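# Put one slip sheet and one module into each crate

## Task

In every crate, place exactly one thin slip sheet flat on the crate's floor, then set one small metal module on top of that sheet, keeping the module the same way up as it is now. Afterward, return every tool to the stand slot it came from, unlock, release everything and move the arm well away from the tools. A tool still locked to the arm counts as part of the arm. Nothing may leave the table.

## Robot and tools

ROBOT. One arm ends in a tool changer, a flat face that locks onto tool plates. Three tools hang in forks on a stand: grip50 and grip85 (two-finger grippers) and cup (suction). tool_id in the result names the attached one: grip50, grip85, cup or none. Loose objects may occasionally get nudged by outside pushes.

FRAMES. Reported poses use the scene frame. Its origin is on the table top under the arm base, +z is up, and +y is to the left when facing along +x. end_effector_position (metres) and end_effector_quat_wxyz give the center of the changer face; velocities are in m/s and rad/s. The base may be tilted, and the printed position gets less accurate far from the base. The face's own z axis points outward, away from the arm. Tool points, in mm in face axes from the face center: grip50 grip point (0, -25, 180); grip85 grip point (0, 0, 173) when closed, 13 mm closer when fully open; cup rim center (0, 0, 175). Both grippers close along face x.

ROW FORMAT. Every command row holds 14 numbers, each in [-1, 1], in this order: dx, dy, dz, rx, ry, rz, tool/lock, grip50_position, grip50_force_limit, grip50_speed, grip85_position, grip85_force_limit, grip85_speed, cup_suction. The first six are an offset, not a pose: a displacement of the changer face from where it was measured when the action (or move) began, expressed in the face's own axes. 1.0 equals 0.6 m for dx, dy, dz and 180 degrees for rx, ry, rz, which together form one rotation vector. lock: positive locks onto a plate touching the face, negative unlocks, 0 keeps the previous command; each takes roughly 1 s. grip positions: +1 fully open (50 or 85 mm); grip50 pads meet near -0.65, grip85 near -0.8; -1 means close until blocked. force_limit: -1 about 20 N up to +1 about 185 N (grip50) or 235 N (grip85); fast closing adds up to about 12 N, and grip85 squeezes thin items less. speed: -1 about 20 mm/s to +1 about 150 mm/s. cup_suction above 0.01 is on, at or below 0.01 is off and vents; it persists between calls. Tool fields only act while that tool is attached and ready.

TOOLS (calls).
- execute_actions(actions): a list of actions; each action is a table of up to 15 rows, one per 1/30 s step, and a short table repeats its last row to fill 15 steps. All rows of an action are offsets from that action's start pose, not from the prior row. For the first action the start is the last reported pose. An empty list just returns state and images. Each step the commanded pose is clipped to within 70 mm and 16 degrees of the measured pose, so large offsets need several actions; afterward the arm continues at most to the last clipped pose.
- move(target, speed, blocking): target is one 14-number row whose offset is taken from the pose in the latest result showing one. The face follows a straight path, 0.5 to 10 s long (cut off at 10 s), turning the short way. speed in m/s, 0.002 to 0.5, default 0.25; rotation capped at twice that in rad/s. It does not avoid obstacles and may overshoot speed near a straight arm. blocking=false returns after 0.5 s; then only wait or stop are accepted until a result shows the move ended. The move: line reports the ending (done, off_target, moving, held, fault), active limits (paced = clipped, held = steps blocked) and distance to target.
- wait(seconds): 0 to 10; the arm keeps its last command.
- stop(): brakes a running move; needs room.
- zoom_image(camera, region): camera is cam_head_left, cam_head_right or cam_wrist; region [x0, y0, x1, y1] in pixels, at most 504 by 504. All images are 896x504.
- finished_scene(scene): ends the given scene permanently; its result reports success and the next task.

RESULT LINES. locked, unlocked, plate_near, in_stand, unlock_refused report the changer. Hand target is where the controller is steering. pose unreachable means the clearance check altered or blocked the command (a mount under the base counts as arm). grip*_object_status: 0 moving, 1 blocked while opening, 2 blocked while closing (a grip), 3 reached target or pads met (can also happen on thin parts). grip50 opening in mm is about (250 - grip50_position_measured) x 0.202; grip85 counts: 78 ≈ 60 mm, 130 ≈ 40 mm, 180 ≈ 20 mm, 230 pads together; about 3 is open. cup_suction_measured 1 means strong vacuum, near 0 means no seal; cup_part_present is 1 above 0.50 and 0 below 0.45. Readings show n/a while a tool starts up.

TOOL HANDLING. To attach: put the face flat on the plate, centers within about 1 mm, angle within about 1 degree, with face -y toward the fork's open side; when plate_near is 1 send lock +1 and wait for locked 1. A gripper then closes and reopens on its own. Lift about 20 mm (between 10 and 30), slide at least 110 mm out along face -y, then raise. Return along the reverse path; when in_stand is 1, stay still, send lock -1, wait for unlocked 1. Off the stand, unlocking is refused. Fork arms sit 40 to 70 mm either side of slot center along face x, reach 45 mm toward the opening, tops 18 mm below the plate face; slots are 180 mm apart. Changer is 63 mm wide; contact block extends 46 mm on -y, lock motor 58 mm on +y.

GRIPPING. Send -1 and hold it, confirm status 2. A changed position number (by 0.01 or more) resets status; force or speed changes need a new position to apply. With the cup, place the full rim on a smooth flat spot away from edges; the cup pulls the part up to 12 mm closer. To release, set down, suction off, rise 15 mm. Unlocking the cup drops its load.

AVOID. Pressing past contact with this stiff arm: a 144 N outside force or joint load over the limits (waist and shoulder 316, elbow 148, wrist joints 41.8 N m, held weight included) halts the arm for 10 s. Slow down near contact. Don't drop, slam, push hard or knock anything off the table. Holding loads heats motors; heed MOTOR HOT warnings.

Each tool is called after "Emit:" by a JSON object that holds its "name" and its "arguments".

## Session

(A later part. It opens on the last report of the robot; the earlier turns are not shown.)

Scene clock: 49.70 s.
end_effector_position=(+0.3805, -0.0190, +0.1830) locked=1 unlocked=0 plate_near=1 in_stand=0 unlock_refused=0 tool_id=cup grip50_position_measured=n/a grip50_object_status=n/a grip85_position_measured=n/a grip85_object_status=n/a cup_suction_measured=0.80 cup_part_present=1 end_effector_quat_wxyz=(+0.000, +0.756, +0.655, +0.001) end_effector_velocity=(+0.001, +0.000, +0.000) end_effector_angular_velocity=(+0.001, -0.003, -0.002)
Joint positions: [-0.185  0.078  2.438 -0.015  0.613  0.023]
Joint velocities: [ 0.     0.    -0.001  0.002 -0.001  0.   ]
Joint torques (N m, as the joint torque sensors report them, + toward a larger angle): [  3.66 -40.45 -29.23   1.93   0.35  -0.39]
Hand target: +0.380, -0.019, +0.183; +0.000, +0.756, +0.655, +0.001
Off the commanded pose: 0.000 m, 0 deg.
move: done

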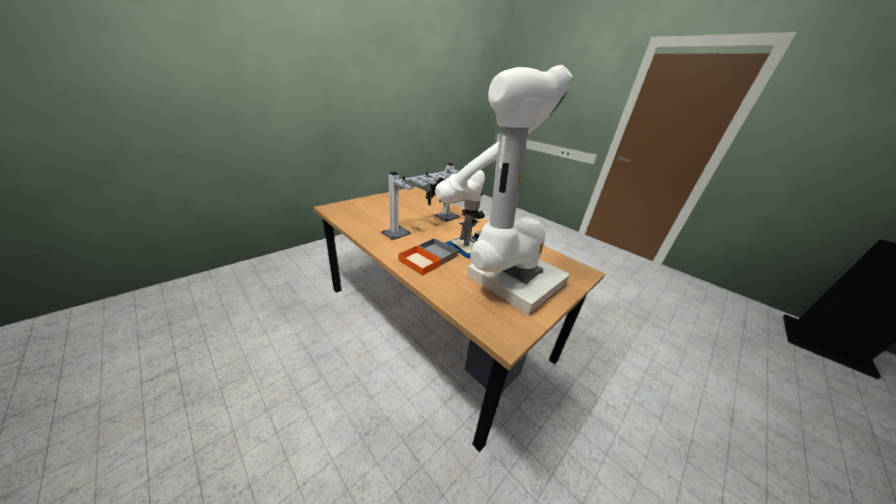

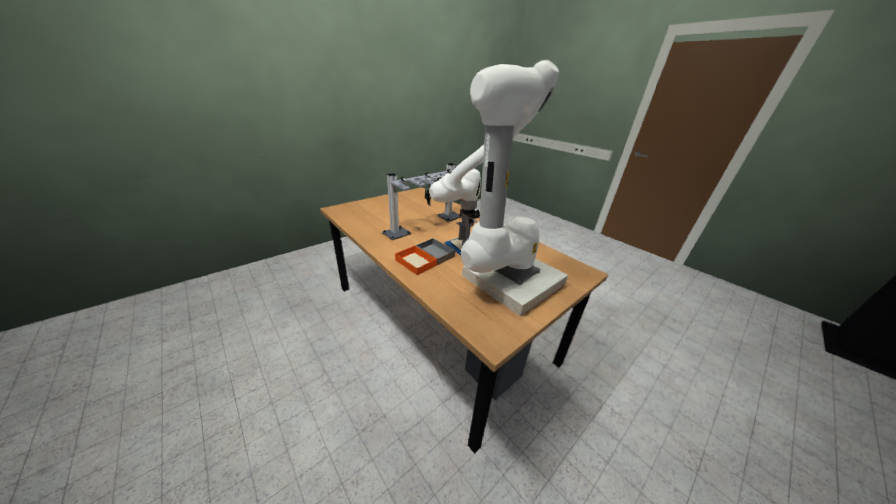

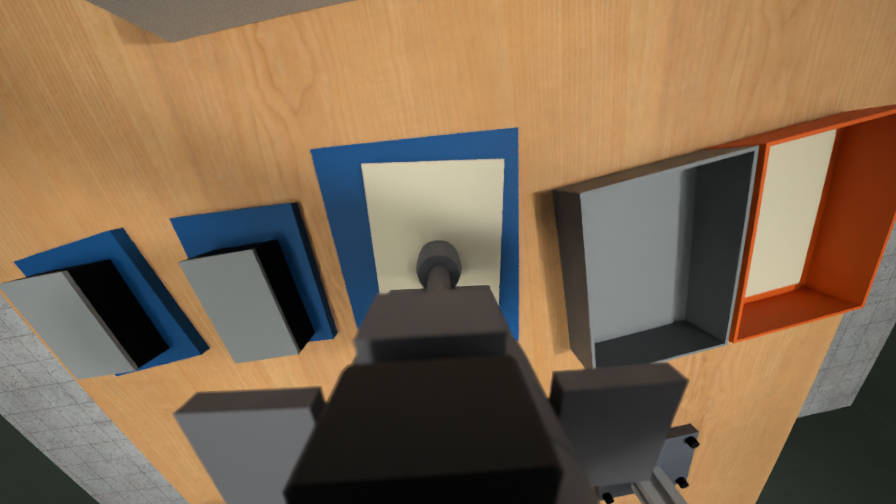

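Emit:
{"name": "move", "arguments": {"target": [0.04, 0.005, -0.07, 0, 0, -0.01, 0, 1, 0, 0, 1, 0, 0, 1], "speed": 0.2}}

Scene clock: 50.70 s.
end_effector_position=(+0.3868, +0.0043, +0.2249) locked=1 unlocked=0 plate_near=1 in_stand=0 unlock_refused=0 tool_id=cup grip50_position_measured=n/a grip50_object_status=n/a grip85_position_measured=n/a grip85_object_status=n/a cup_suction_measured=0.94 cup_part_present=1 end_effector_quat_wxyz=(+0.000, +0.746, +0.666, +0.001) end_effector_velocity=(-0.001, +0.000, -0.001) end_effector_angular_velocity=(+0.000, +0.004, +0.001)
Joint positions: [-0.121  0.008  2.394 -0.014  0.727  0.054]
Joint velocities: [ 0.     0.001  0.001  0.     0.002 -0.001]
Joint torques (N m, as the joint torque sensors report them, + toward a larger angle): [  3.37 -36.28 -33.76   2.61   0.36  -0.23]
Hand target: +0.387, +0.004, +0.225; +0.000, +0.746, +0.666, +0.001
Off the commanded pose: 0.000 m, 0 deg.
move: done

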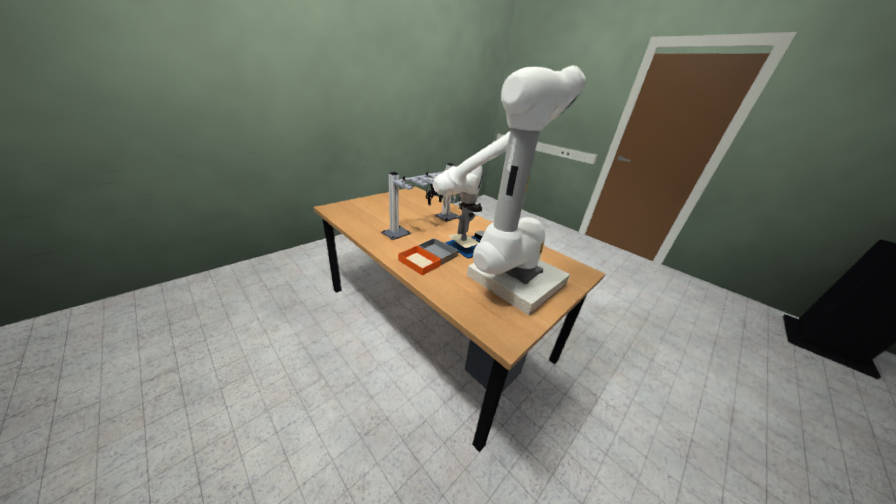

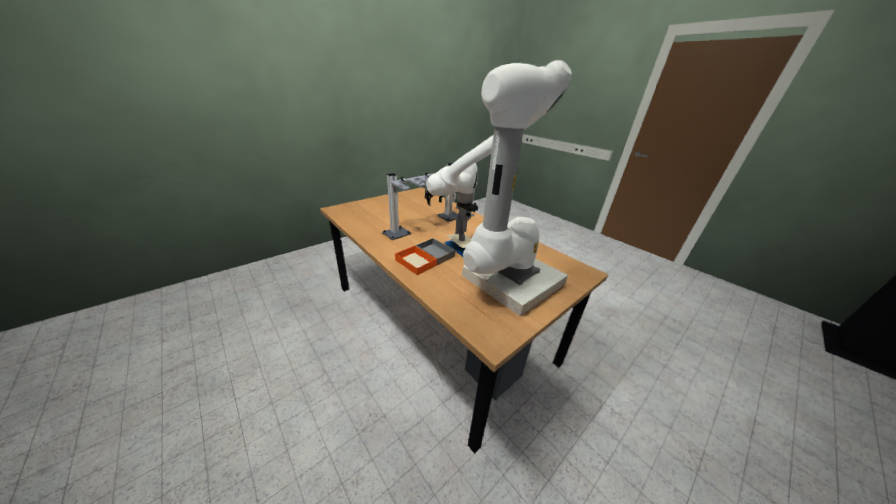

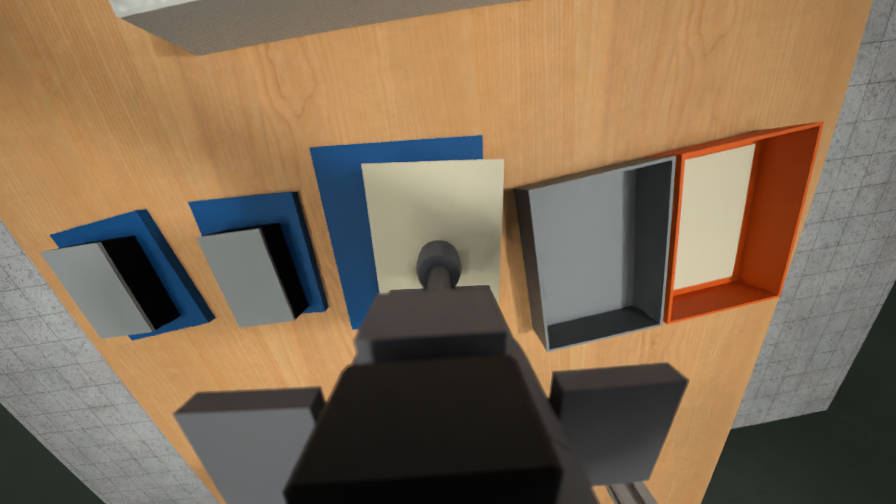

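Emit:
{"name": "move", "arguments": {"target": [0.2815, 0.0405, 0, 0, 0, -0.0611, 0, 1, 0, 0, 1, 0, 0, 1], "speed": 0.4}}

Emit:
{"name": "zoom_image", "arguments": {"camera": "cam_wrist", "region": [330, 125, 550, 345]}}

Scene clock: 53.17 s.
end_effector_position=(+0.4297, +0.1692, +0.2250) locked=1 unlocked=0 plate_near=1 in_stand=0 unlock_refused=0 tool_id=cup grip50_position_measured=n/a grip50_object_status=n/a grip85_position_measured=n/a grip85_object_status=n/a cup_suction_measured=0.94 cup_part_present=1 end_effector_quat_wxyz=(+0.000, +0.678, +0.735, +0.001) end_effector_velocity=(-0.000, +0.000, -0.000) end_effector_angular_velocity=(-0.000, +0.002, +0.000)
Joint positions: [ 0.259  0.126  2.267 -0.021  0.741  0.247]
Joint velocities: [0.001 0.001 0.    0.    0.001 0.001]
Joint torques (N m, as the joint torque sensors report them, + toward a larger angle): [  4.62 -52.8  -34.72   2.55   0.32  -0.25]
Hand target: +0.430, +0.169, +0.225; +0.000, +0.678, +0.735, +0.001
Off the commanded pose: 0.000 m, 0 deg.
move: done

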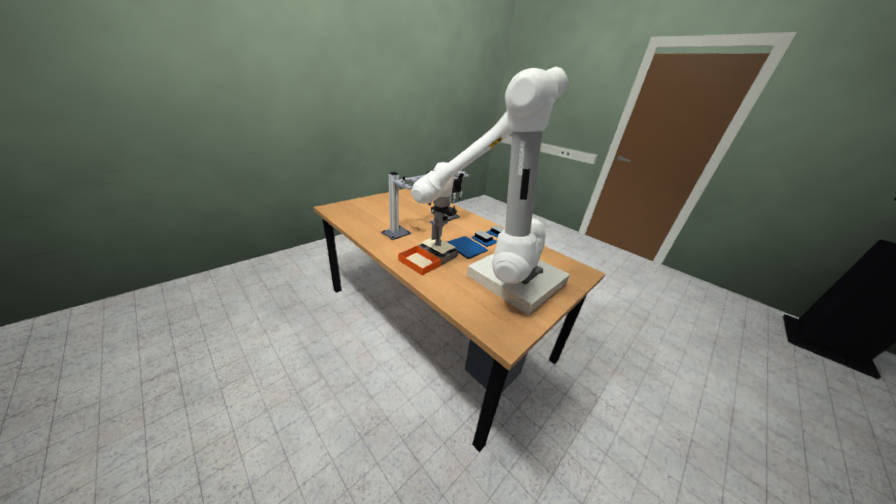

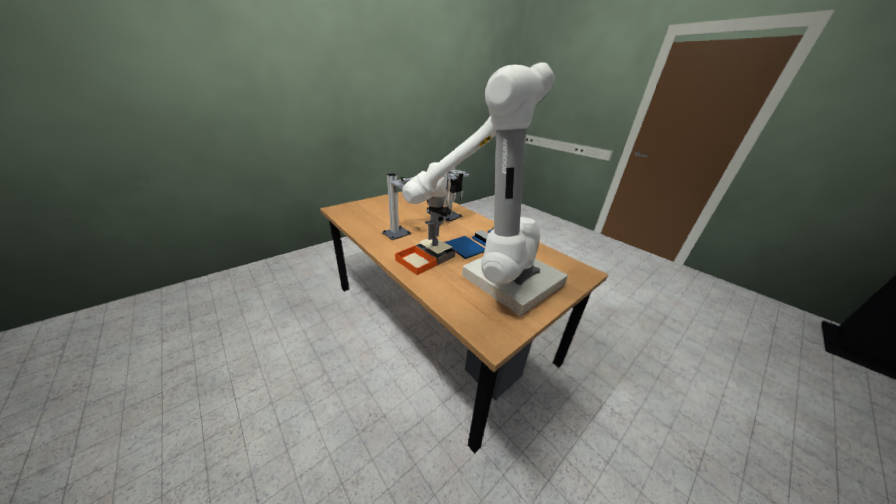

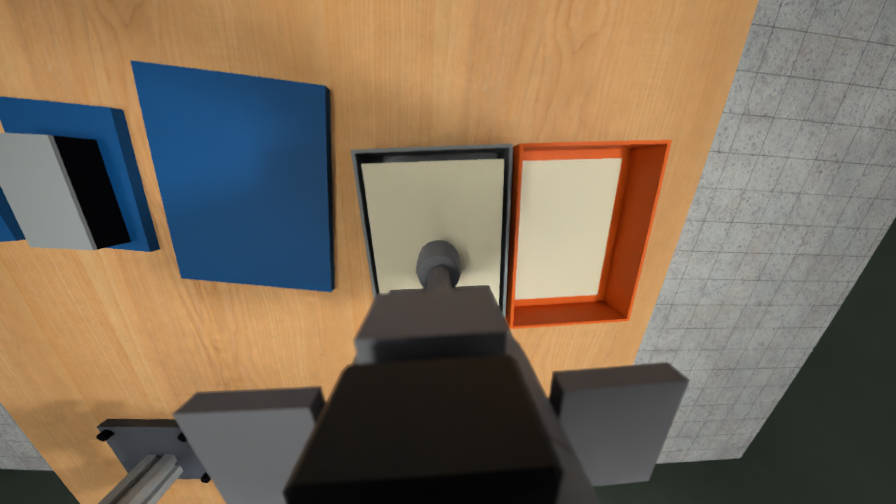

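Region (330, 125, 550, 345) of cam_wrist's 896x504 image, scaled by 2.291, with more detail than that image has.

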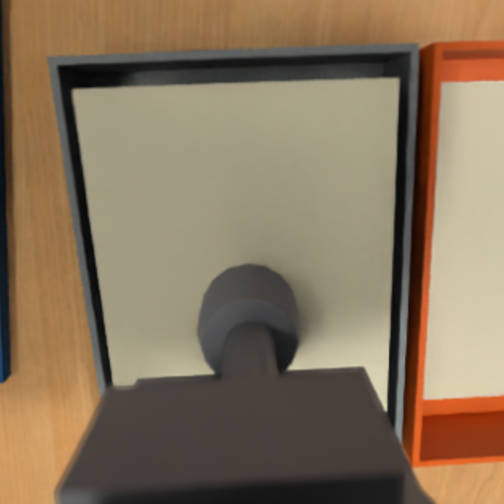

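Emit:
{"name": "move", "arguments": {"target": [-0.001, 0, 0.0912, 0, 0, 0, 0, 1, 0, 0, 1, 0, 0, 1], "speed": 0.12}}

Scene clock: 54.07 s.
end_effector_position=(+0.4299, +0.1686, +0.1704) locked=1 unlocked=0 plate_near=1 in_stand=0 unlock_refused=0 tool_id=cup grip50_position_measured=n/a grip50_object_status=n/a grip85_position_measured=n/a grip85_object_status=n/a cup_suction_measured=0.94 cup_part_present=1 end_effector_quat_wxyz=(+0.000, +0.678, +0.735, +0.001) end_effector_velocity=(+0.001, +0.000, -0.000) end_effector_angular_velocity=(+0.000, -0.000, +0.000)
Joint positions: [ 0.256  0.217  2.304 -0.024  0.614  0.248]
Joint velocities: [ 0.     0.002 -0.001  0.001 -0.001 -0.   ]
Joint torques (N m, as the joint torque sensors report them, + toward a larger angle): [  3.65 -55.89 -29.13   2.09   0.23  -0.47]
Hand target: +0.430, +0.169, +0.170; +0.000, +0.678, +0.735, +0.001
Off the commanded pose: 0.000 m, 0 deg.
move: done

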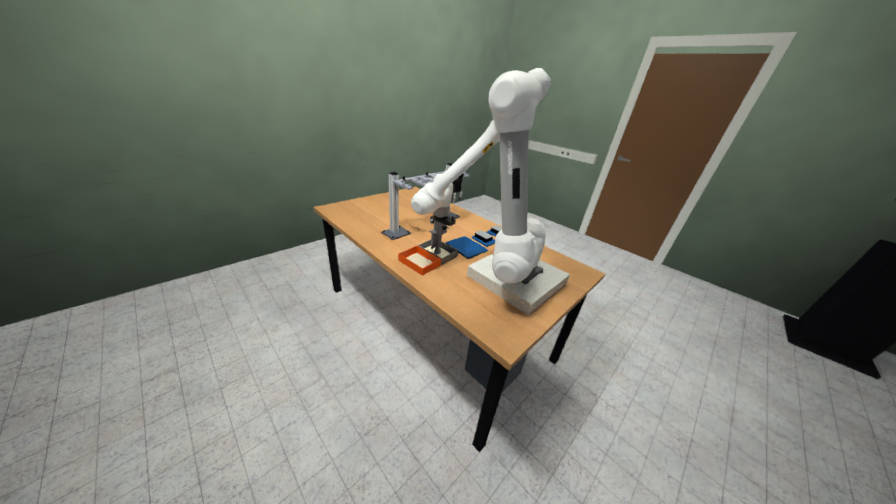

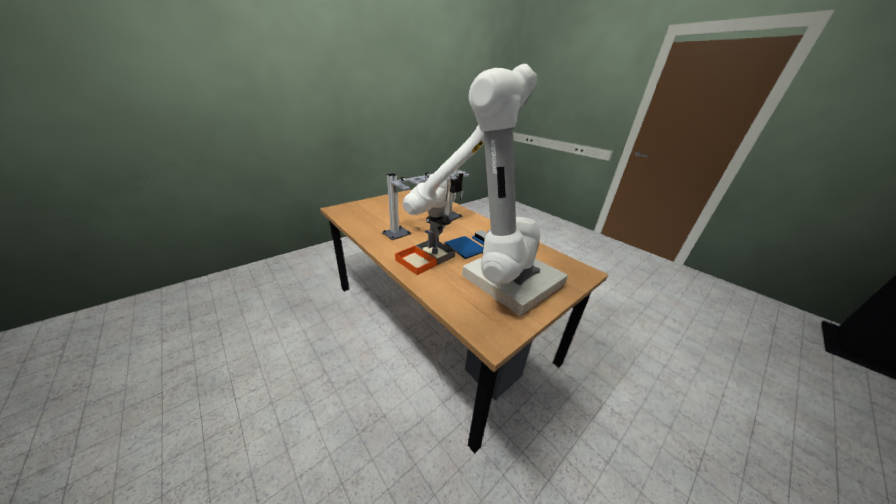

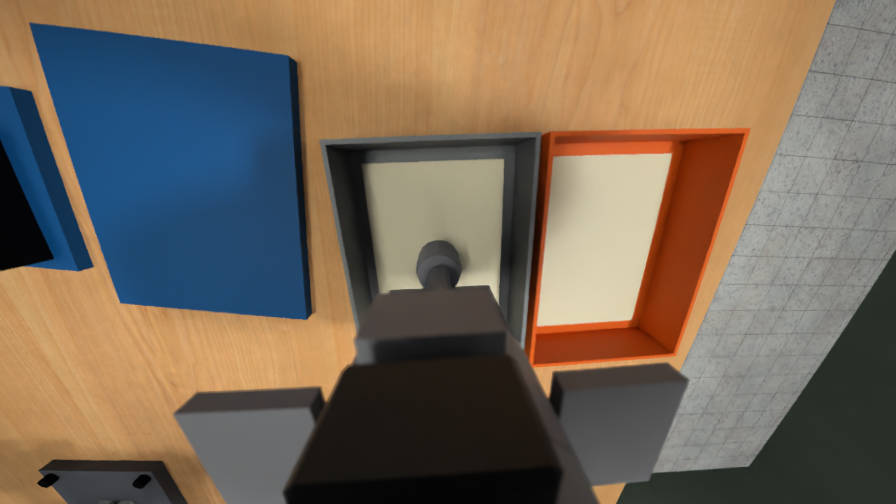

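Emit:
{"name": "execute_actions", "arguments": {"actions": [[[0,0,0,0,0,0,0,1,0,0,1,0,0,0],[0,0,0,0,0,0,0,1,0,0,1,0,0,0],[0,0,0,0,0,0,0,1,0,0,1,0,0,0],[0,0,0,0,0,0,0,1,0,0,1,0,0,0],[0,0,0,0,0,0,0,1,0,0,1,0,0,0],[0,0,-0.003,0,0,0,0,1,0,0,1,0,0,0],[0,0,-0.010,0,0,0,0,1,0,0,1,0,0,0],[0,0,-0.021,0,0,0,0,1,0,0,1,0,0,0],[0,0,-0.034,0,0,0,0,1,0,0,1,0,0,0],[0,0,-0.049,0,0,0,0,1,0,0,1,0,0,0],[0,0,-0.063,0,0,0,0,1,0,0,1,0,0,0],[0,0,-0.076,0,0,0,0,1,0,0,1,0,0,0],[0,0,-0.087,0,0,0,0,1,0,0,1,0,0,0],[0,0,-0.094,0,0,0,0,1,0,0,1,0,0,0],[0,0,-0.097,0,0,0,0,1,0,0,1,0,0,0]]]}}

Scene clock: 54.80 s.
end_effector_position=(+0.4298, +0.1686, +0.2185) locked=1 unlocked=0 plate_near=1 in_stand=0 unlock_refused=0 tool_id=cup grip50_position_measured=n/a grip50_object_status=n/a grip85_position_measured=n/a grip85_object_status=n/a cup_suction_measured=0.00 cup_part_present=0 end_effector_quat_wxyz=(+0.001, +0.679, +0.735, +0.001) end_effector_velocity=(+0.002, +0.001, +0.191) end_effector_angular_velocity=(+0.003, -0.006, +0.002)
Joint positions: [ 0.257  0.136  2.272 -0.021  0.725  0.246]
Joint velocities: [ 0.006 -0.299 -0.144  0.011  0.437 -0.01 ]
Joint torques (N m, as the joint torque sensors report them, + toward a larger angle): [  3.24 -42.46 -30.87   2.36   0.23  -0.43]
Hand target: +0.430, +0.169, +0.228; +0.001, +0.678, +0.735, +0.001
Off the commanded pose: 0.010 m, 0 deg.

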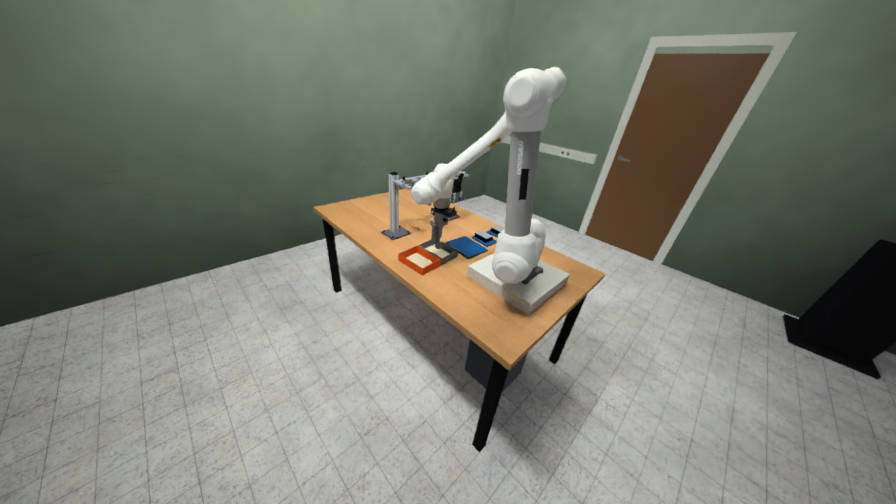

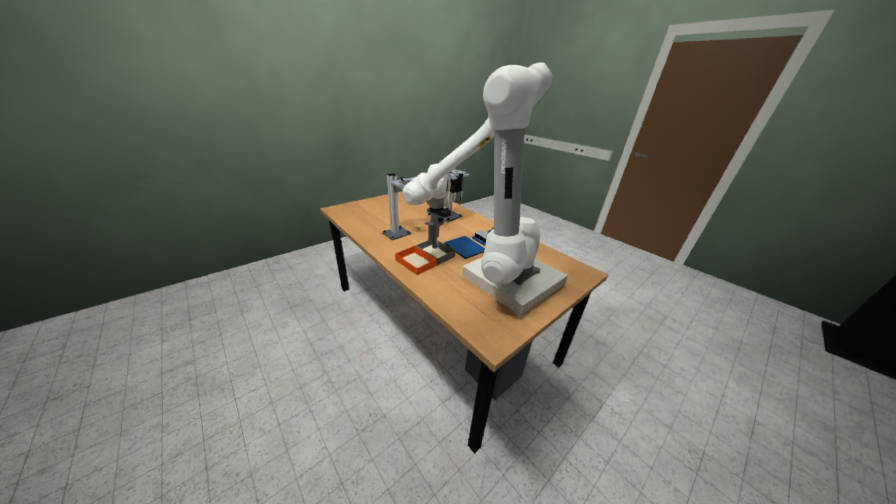

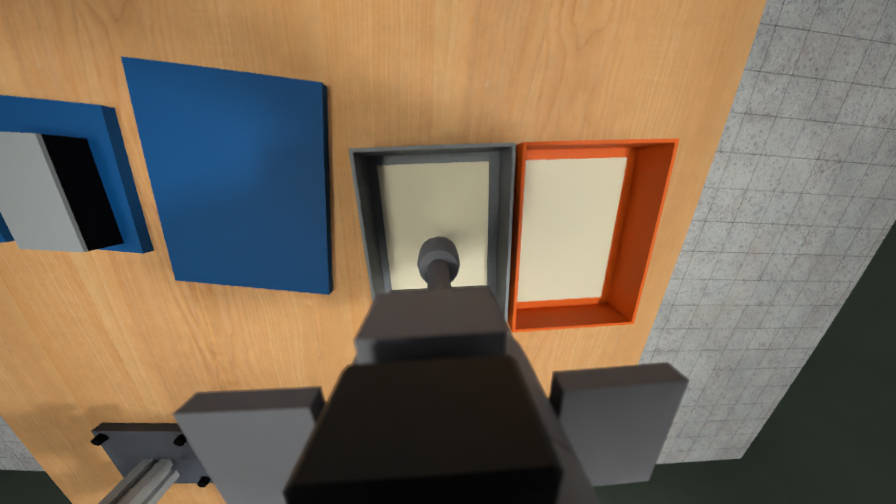

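Emit:
{"name": "move", "arguments": {"target": [-0.5879, -0.1160, -0.0275, 0, 0, 0.0311, 0, 1, 0, 0, 1, 0, 0, 0], "speed": 0.45}}

Emit:
{"name": "zoom_image", "arguments": {"camera": "cam_wrist", "region": [360, 160, 520, 320]}}

Scene clock: 56.27 s.
end_effector_position=(+0.3887, -0.1881, +0.2346) locked=1 unlocked=0 plate_near=1 in_stand=0 unlock_refused=0 tool_id=cup grip50_position_measured=n/a grip50_object_status=n/a grip85_position_measured=n/a grip85_object_status=n/a cup_suction_measured=0.00 cup_part_present=0 end_effector_quat_wxyz=(+0.000, +0.714, +0.701, +0.002) end_effector_velocity=(-0.000, -0.000, -0.000) end_effector_angular_velocity=(+0.002, +0.002, -0.001)
Joint positions: [-0.581  0.056  2.313 -0.002  0.757 -0.508]
Joint velocities: [-0.001  0.001 -0.     0.001  0.002 -0.001]
Joint torques (N m, as the joint torque sensors report them, + toward a larger angle): [  7.68 -44.83 -34.92   2.8    0.39  -0.21]
Hand target: +0.389, -0.188, +0.235; +0.000, +0.714, +0.701, +0.002
Off the commanded pose: 0.001 m, 0 deg.
move: done; limits=paced

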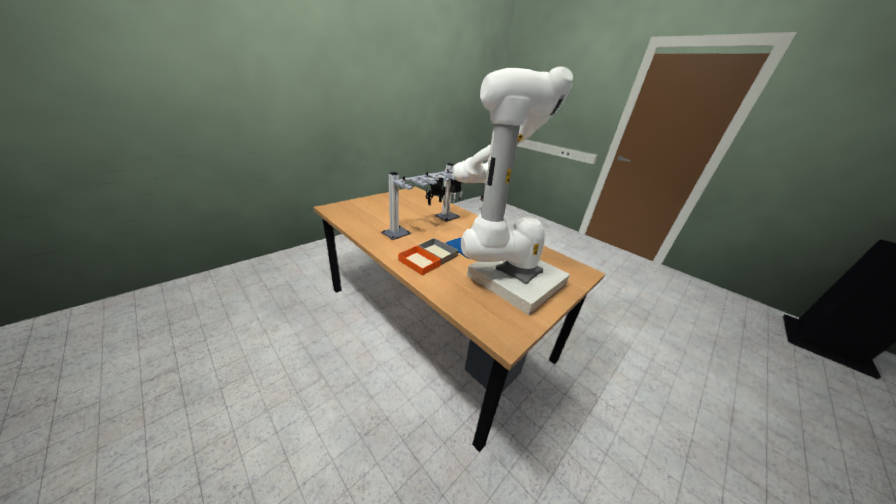

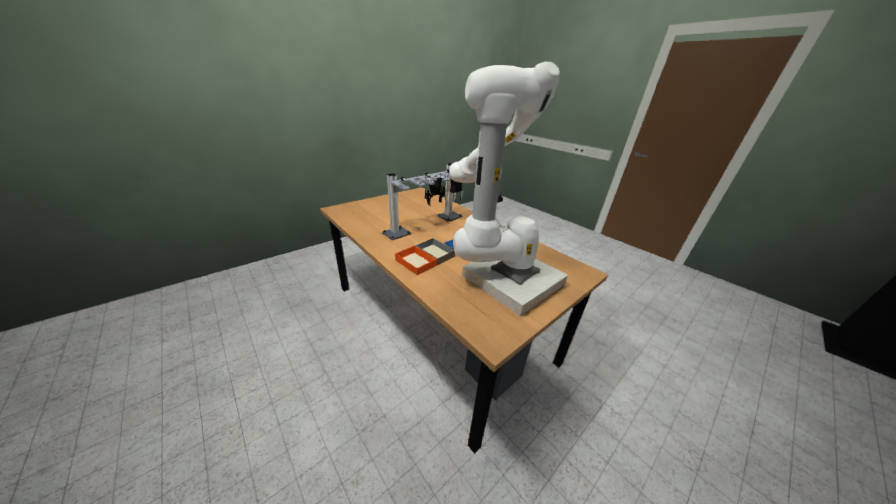

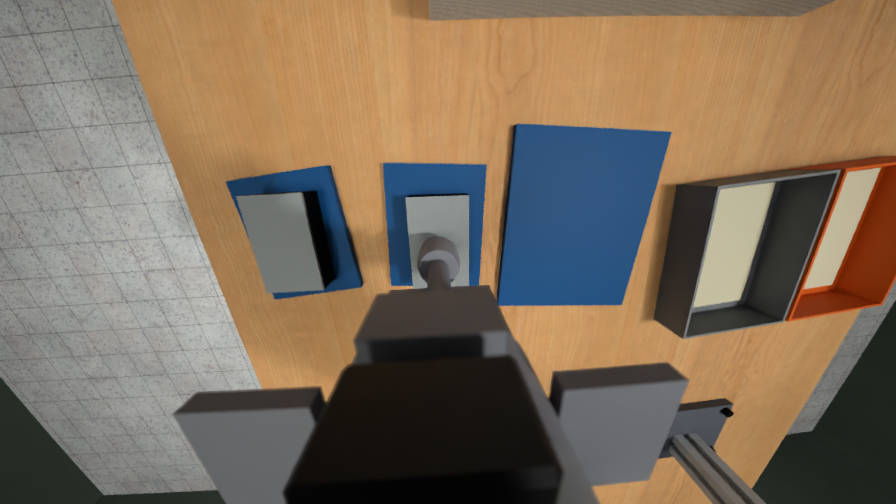

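Region (360, 160, 520, 320) of cam_wrist's 896x504 image, scaled by 3.150, with more detail than that image has.

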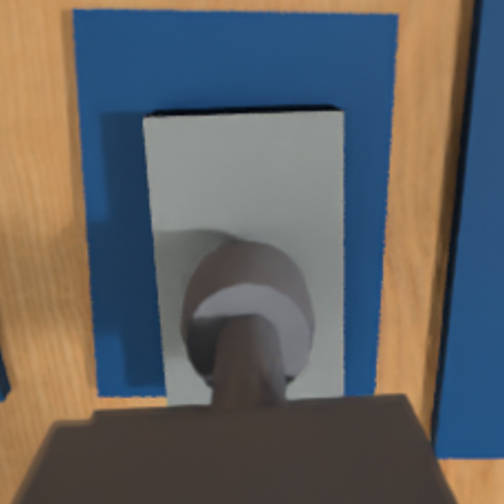

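Emit:
{"name": "move", "arguments": {"target": [0.0023, -0.002, 0.038, 0, 0, 0, 0, 1, 0, 0, 1, 0, 0, 1], "speed": 0.06}}

Scene clock: 57.20 s.
end_effector_position=(+0.3876, -0.1867, +0.2119) locked=1 unlocked=0 plate_near=1 in_stand=0 unlock_refused=0 tool_id=cup grip50_position_measured=n/a grip50_object_status=n/a grip85_position_measured=n/a grip85_object_status=n/a cup_suction_measured=0.80 cup_part_present=1 end_effector_quat_wxyz=(+0.000, +0.714, +0.701, +0.002) end_effector_velocity=(-0.000, +0.000, -0.000) end_effector_angular_velocity=(+0.001, +0.001, -0.000)
Joint positions: [-0.579  0.091  2.334 -0.002  0.701 -0.507]
Joint velocities: [-0.     0.     0.001  0.     0.     0.   ]
Joint torques (N m, as the joint torque sensors report them, + toward a larger angle): [  4.12 -46.21 -33.71   2.67   0.15  -0.39]
Hand target: +0.388, -0.187, +0.212; +0.000, +0.714, +0.701, +0.002
Off the commanded pose: 0.000 m, 0 deg.
move: done

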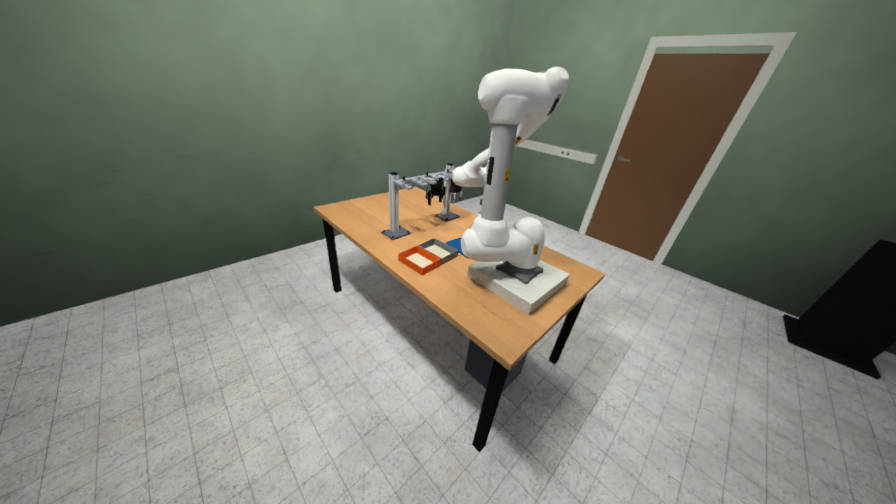

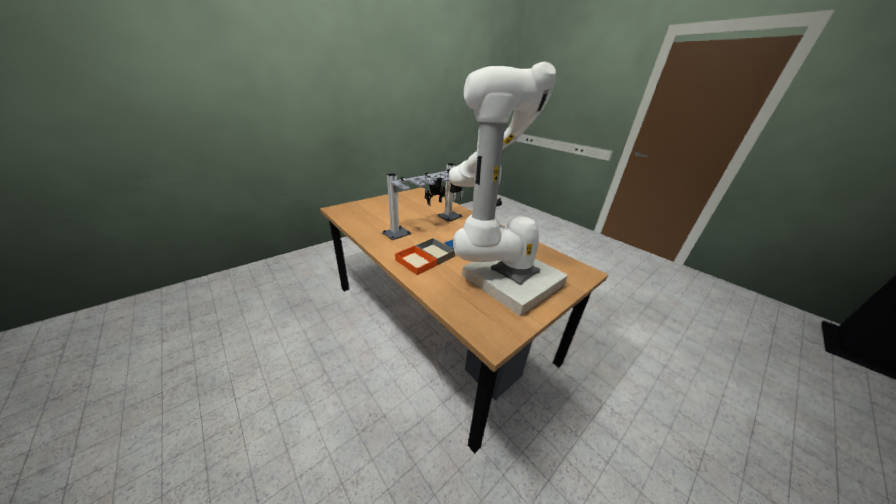

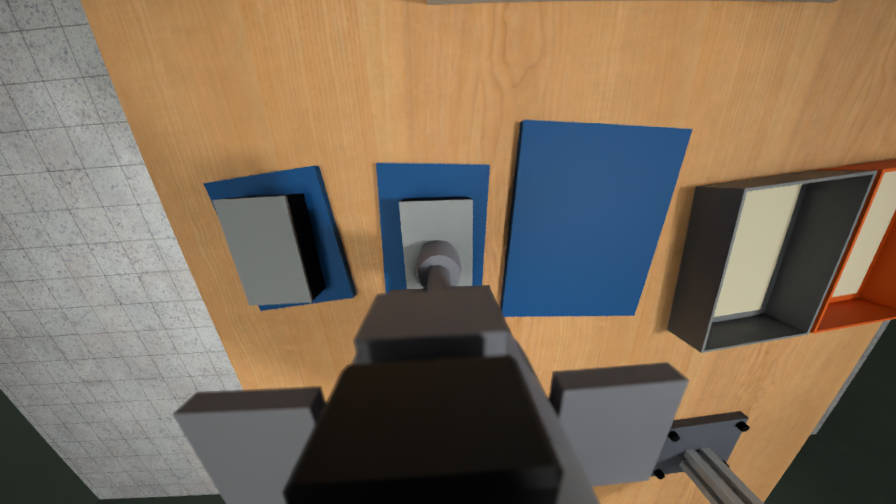

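Emit:
{"name": "wait", "arguments": {"seconds": 0.5}}

Emit:
{"name": "zoom_image", "arguments": {"camera": "cam_wrist", "region": [360, 160, 520, 320]}}

Scene clock: 57.77 s.
end_effector_position=(+0.3875, -0.1867, +0.2118) locked=1 unlocked=0 plate_near=1 in_stand=0 unlock_refused=0 tool_id=cup grip50_position_measured=n/a grip50_object_status=n/a grip85_position_measured=n/a grip85_object_status=n/a cup_suction_measured=0.94 cup_part_present=1 end_effector_quat_wxyz=(+0.000, +0.714, +0.701, +0.002) end_effector_velocity=(-0.000, -0.000, -0.000) end_effector_angular_velocity=(+0.001, +0.000, -0.000)
Joint positions: [-0.579  0.091  2.334 -0.002  0.701 -0.507]
Joint velocities: [-0.     0.001  0.     0.001 -0.    -0.   ]
Joint torques (N m, as the joint torque sensors report them, + toward a larger angle): [  4.57 -47.02 -34.03   2.4    0.28  -0.43]
Hand target: +0.388, -0.187, +0.212; +0.000, +0.714, +0.701, +0.002
Off the commanded pose: 0.000 m, 0 deg.
wait: 0.50 s; at rest by 0.10 s

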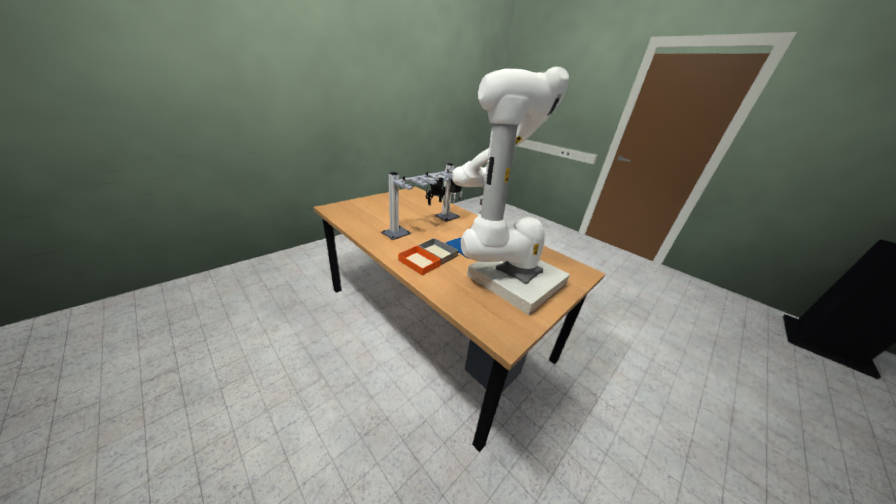

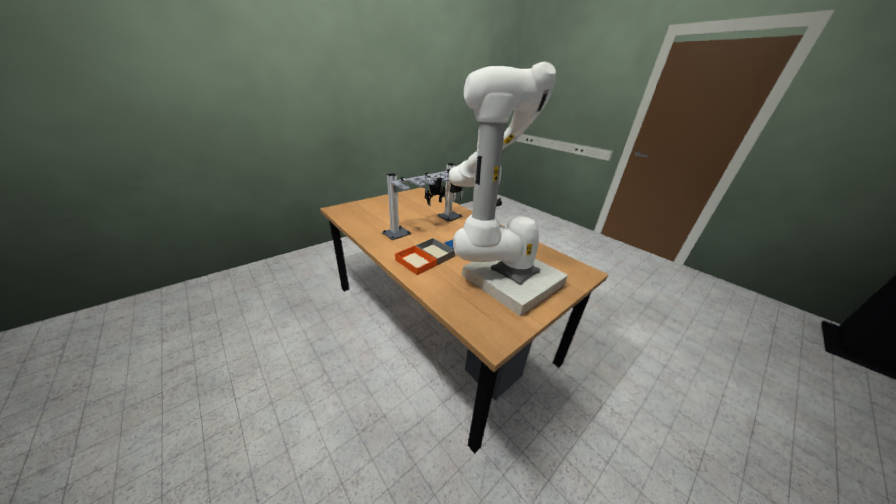

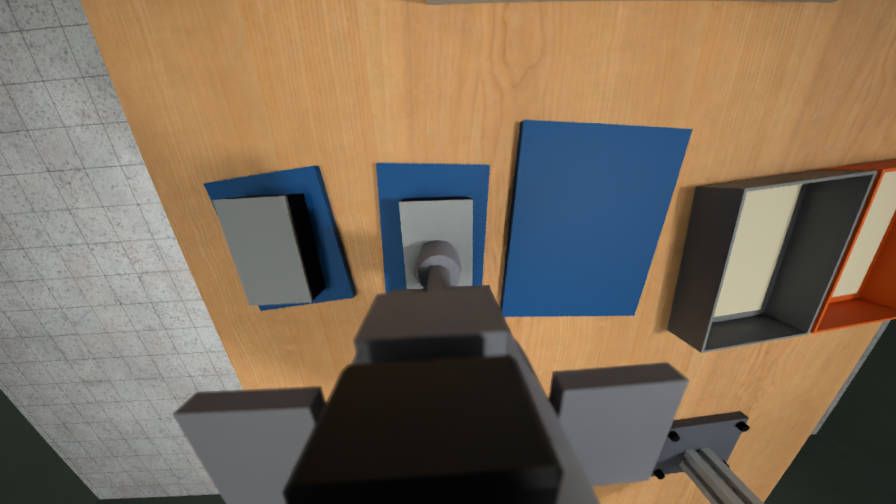

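Region (360, 160, 520, 320) of cam_wrist's 896x504 image, scaled by 3.150, with more detail than that image has.

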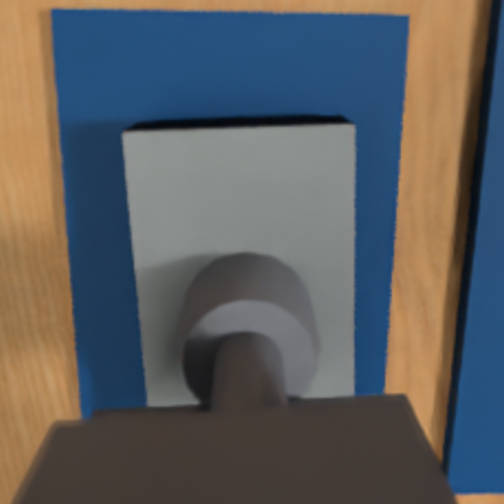

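Emit:
{"name": "move", "arguments": {"target": [0.593, 0.059, -0.0837, 0, 0, -0.0314, 0, 1, 0, 0, 1, 0, 0, 1], "speed": 0.33}}

Emit:
{"name": "zoom_image", "arguments": {"camera": "cam_wrist", "region": [330, 125, 550, 345]}}

Scene clock: 59.73 s.
end_effector_position=(+0.4289, +0.1680, +0.2624) locked=1 unlocked=0 plate_near=1 in_stand=0 unlock_refused=0 tool_id=cup grip50_position_measured=n/a grip50_object_status=n/a grip85_position_measured=n/a grip85_object_status=n/a cup_suction_measured=0.94 cup_part_present=1 end_effector_quat_wxyz=(+0.001, +0.678, +0.735, +0.001) end_effector_velocity=(-0.000, +0.000, -0.000) end_effector_angular_velocity=(-0.000, +0.000, +0.001)
Joint positions: [ 0.258  0.069  2.238 -0.019  0.826  0.242]
Joint velocities: [ 0.001  0.     0.001 -0.001 -0.001  0.001]
Joint torques (N m, as the joint torque sensors report them, + toward a larger angle): [  5.09 -47.8  -38.61   2.83   0.32  -0.28]
Hand target: +0.429, +0.168, +0.262; +0.001, +0.678, +0.735, +0.001
Off the commanded pose: 0.001 m, 0 deg.
move: done

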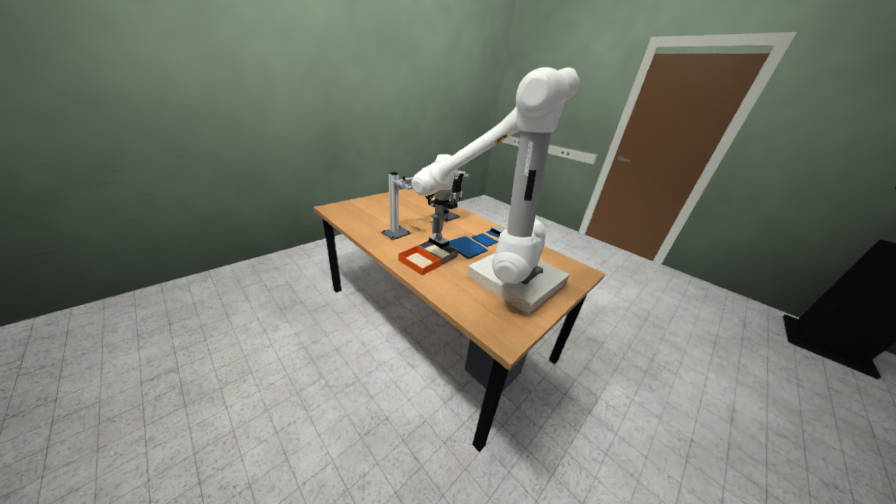

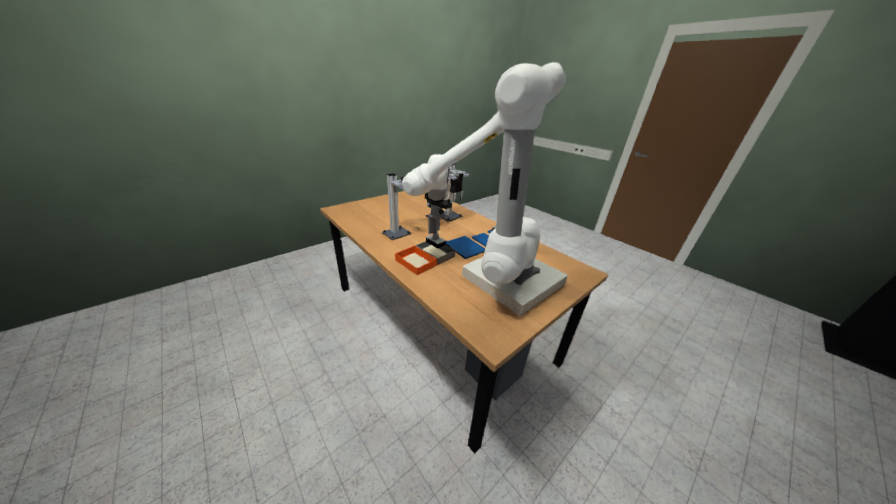

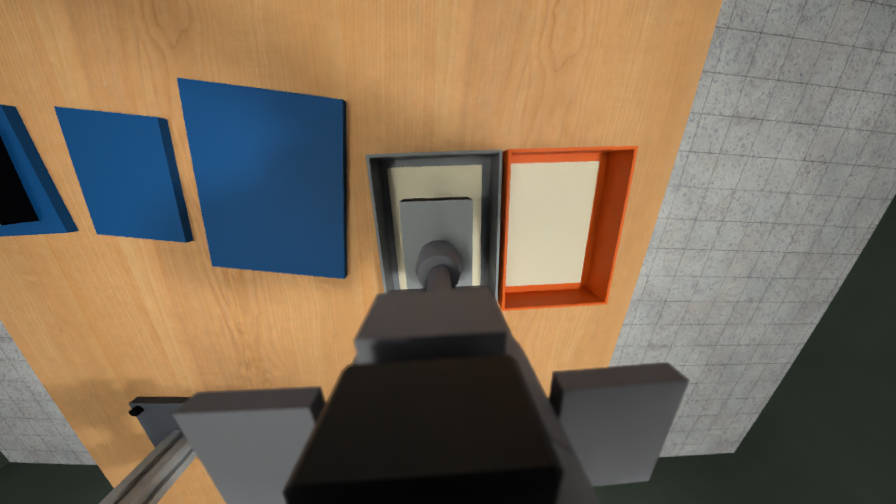

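Region (330, 125, 550, 345) of cam_wrist's 896x504 image, scaled by 2.291, with more detail than that image has.

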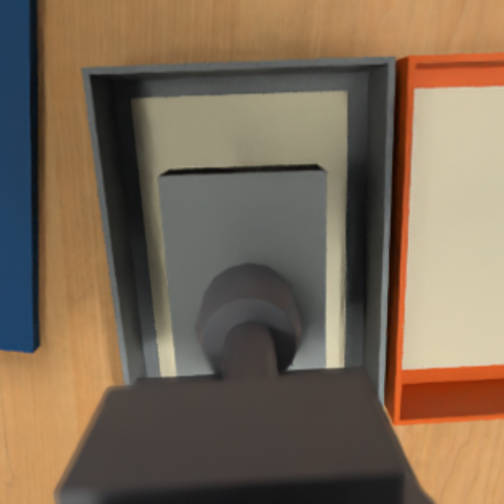

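Emit:
{"name": "move", "arguments": {"target": [0, 0.0008, 0.1035, 0, 0, 0, 0, 1, 0, 0, 1, 0, 0, 1], "speed": 0.12}}

Emit:
{"name": "zoom_image", "arguments": {"camera": "cam_wrist", "region": [360, 160, 520, 320]}}

Scene clock: 60.80 s.
end_effector_position=(+0.4296, +0.1680, +0.2004) locked=1 unlocked=0 plate_near=1 in_stand=0 unlock_refused=0 tool_id=cup grip50_position_measured=n/a grip50_object_status=n/a grip85_position_measured=n/a grip85_object_status=n/a cup_suction_measured=0.94 cup_part_present=1 end_effector_quat_wxyz=(+0.001, +0.678, +0.735, +0.001) end_effector_velocity=(+0.000, -0.000, -0.001) end_effector_angular_velocity=(-0.000, -0.000, +0.000)
Joint positions: [ 0.256  0.165  2.286 -0.022  0.683  0.245]
Joint velocities: [-0.     0.001  0.001 -0.    -0.002 -0.   ]
Joint torques (N m, as the joint torque sensors report them, + toward a larger angle): [  4.66 -53.41 -33.03   2.41   0.32  -0.27]
Hand target: +0.430, +0.168, +0.200; +0.001, +0.678, +0.735, +0.001
Off the commanded pose: 0.000 m, 0 deg.
move: done

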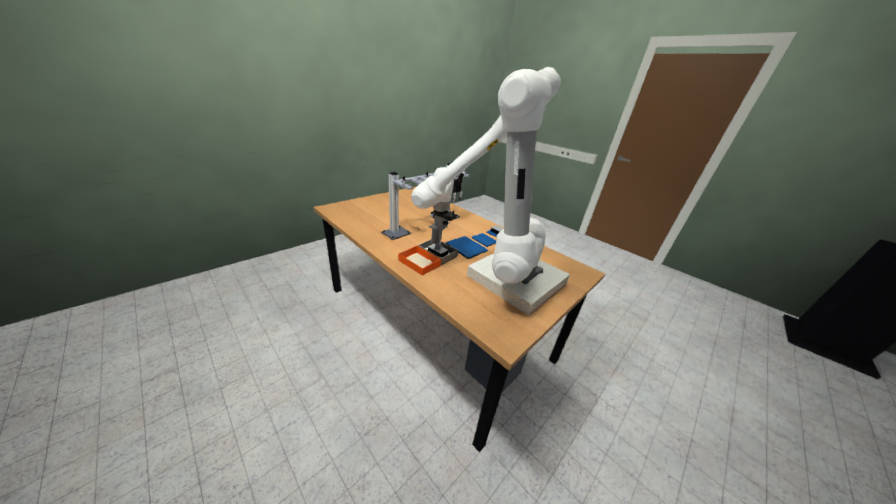

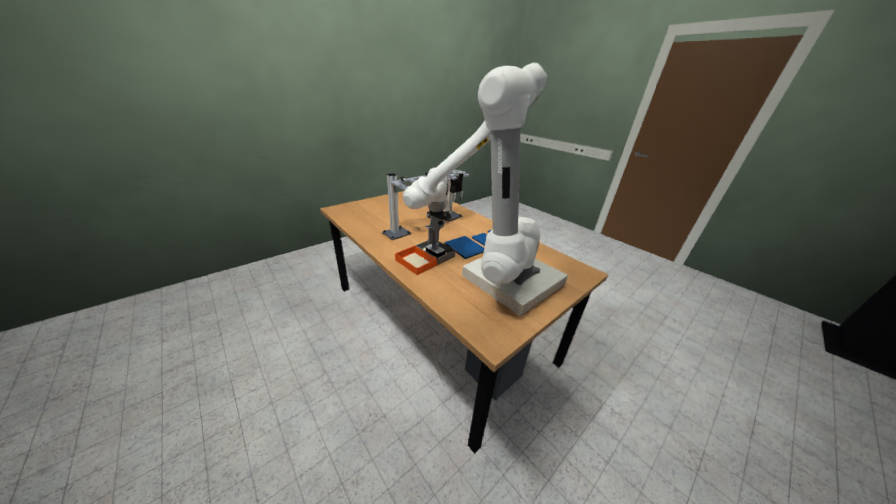

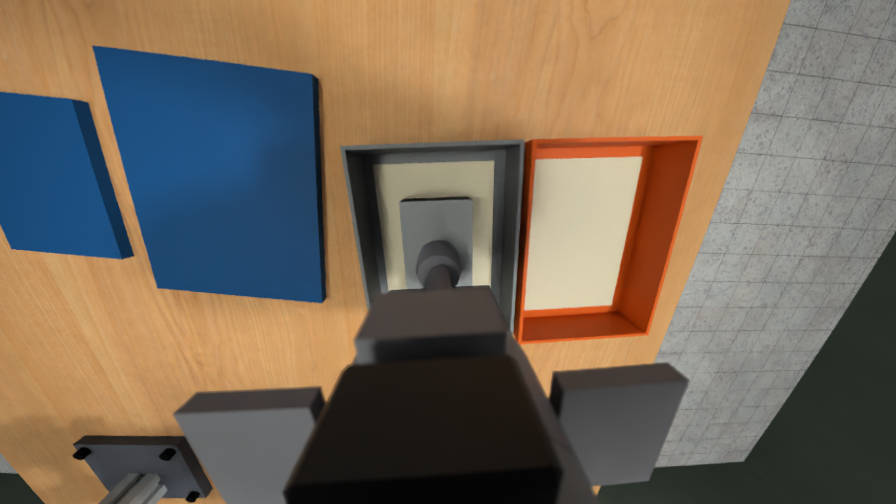

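Region (360, 160, 520, 320) of cam_wrist's 896x504 image, scaled by 3.150, with more detail than that image has.

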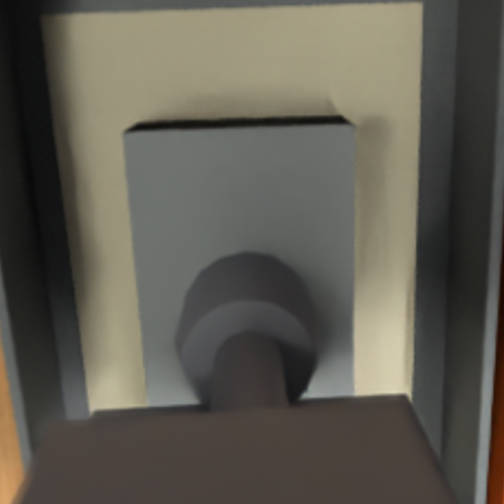

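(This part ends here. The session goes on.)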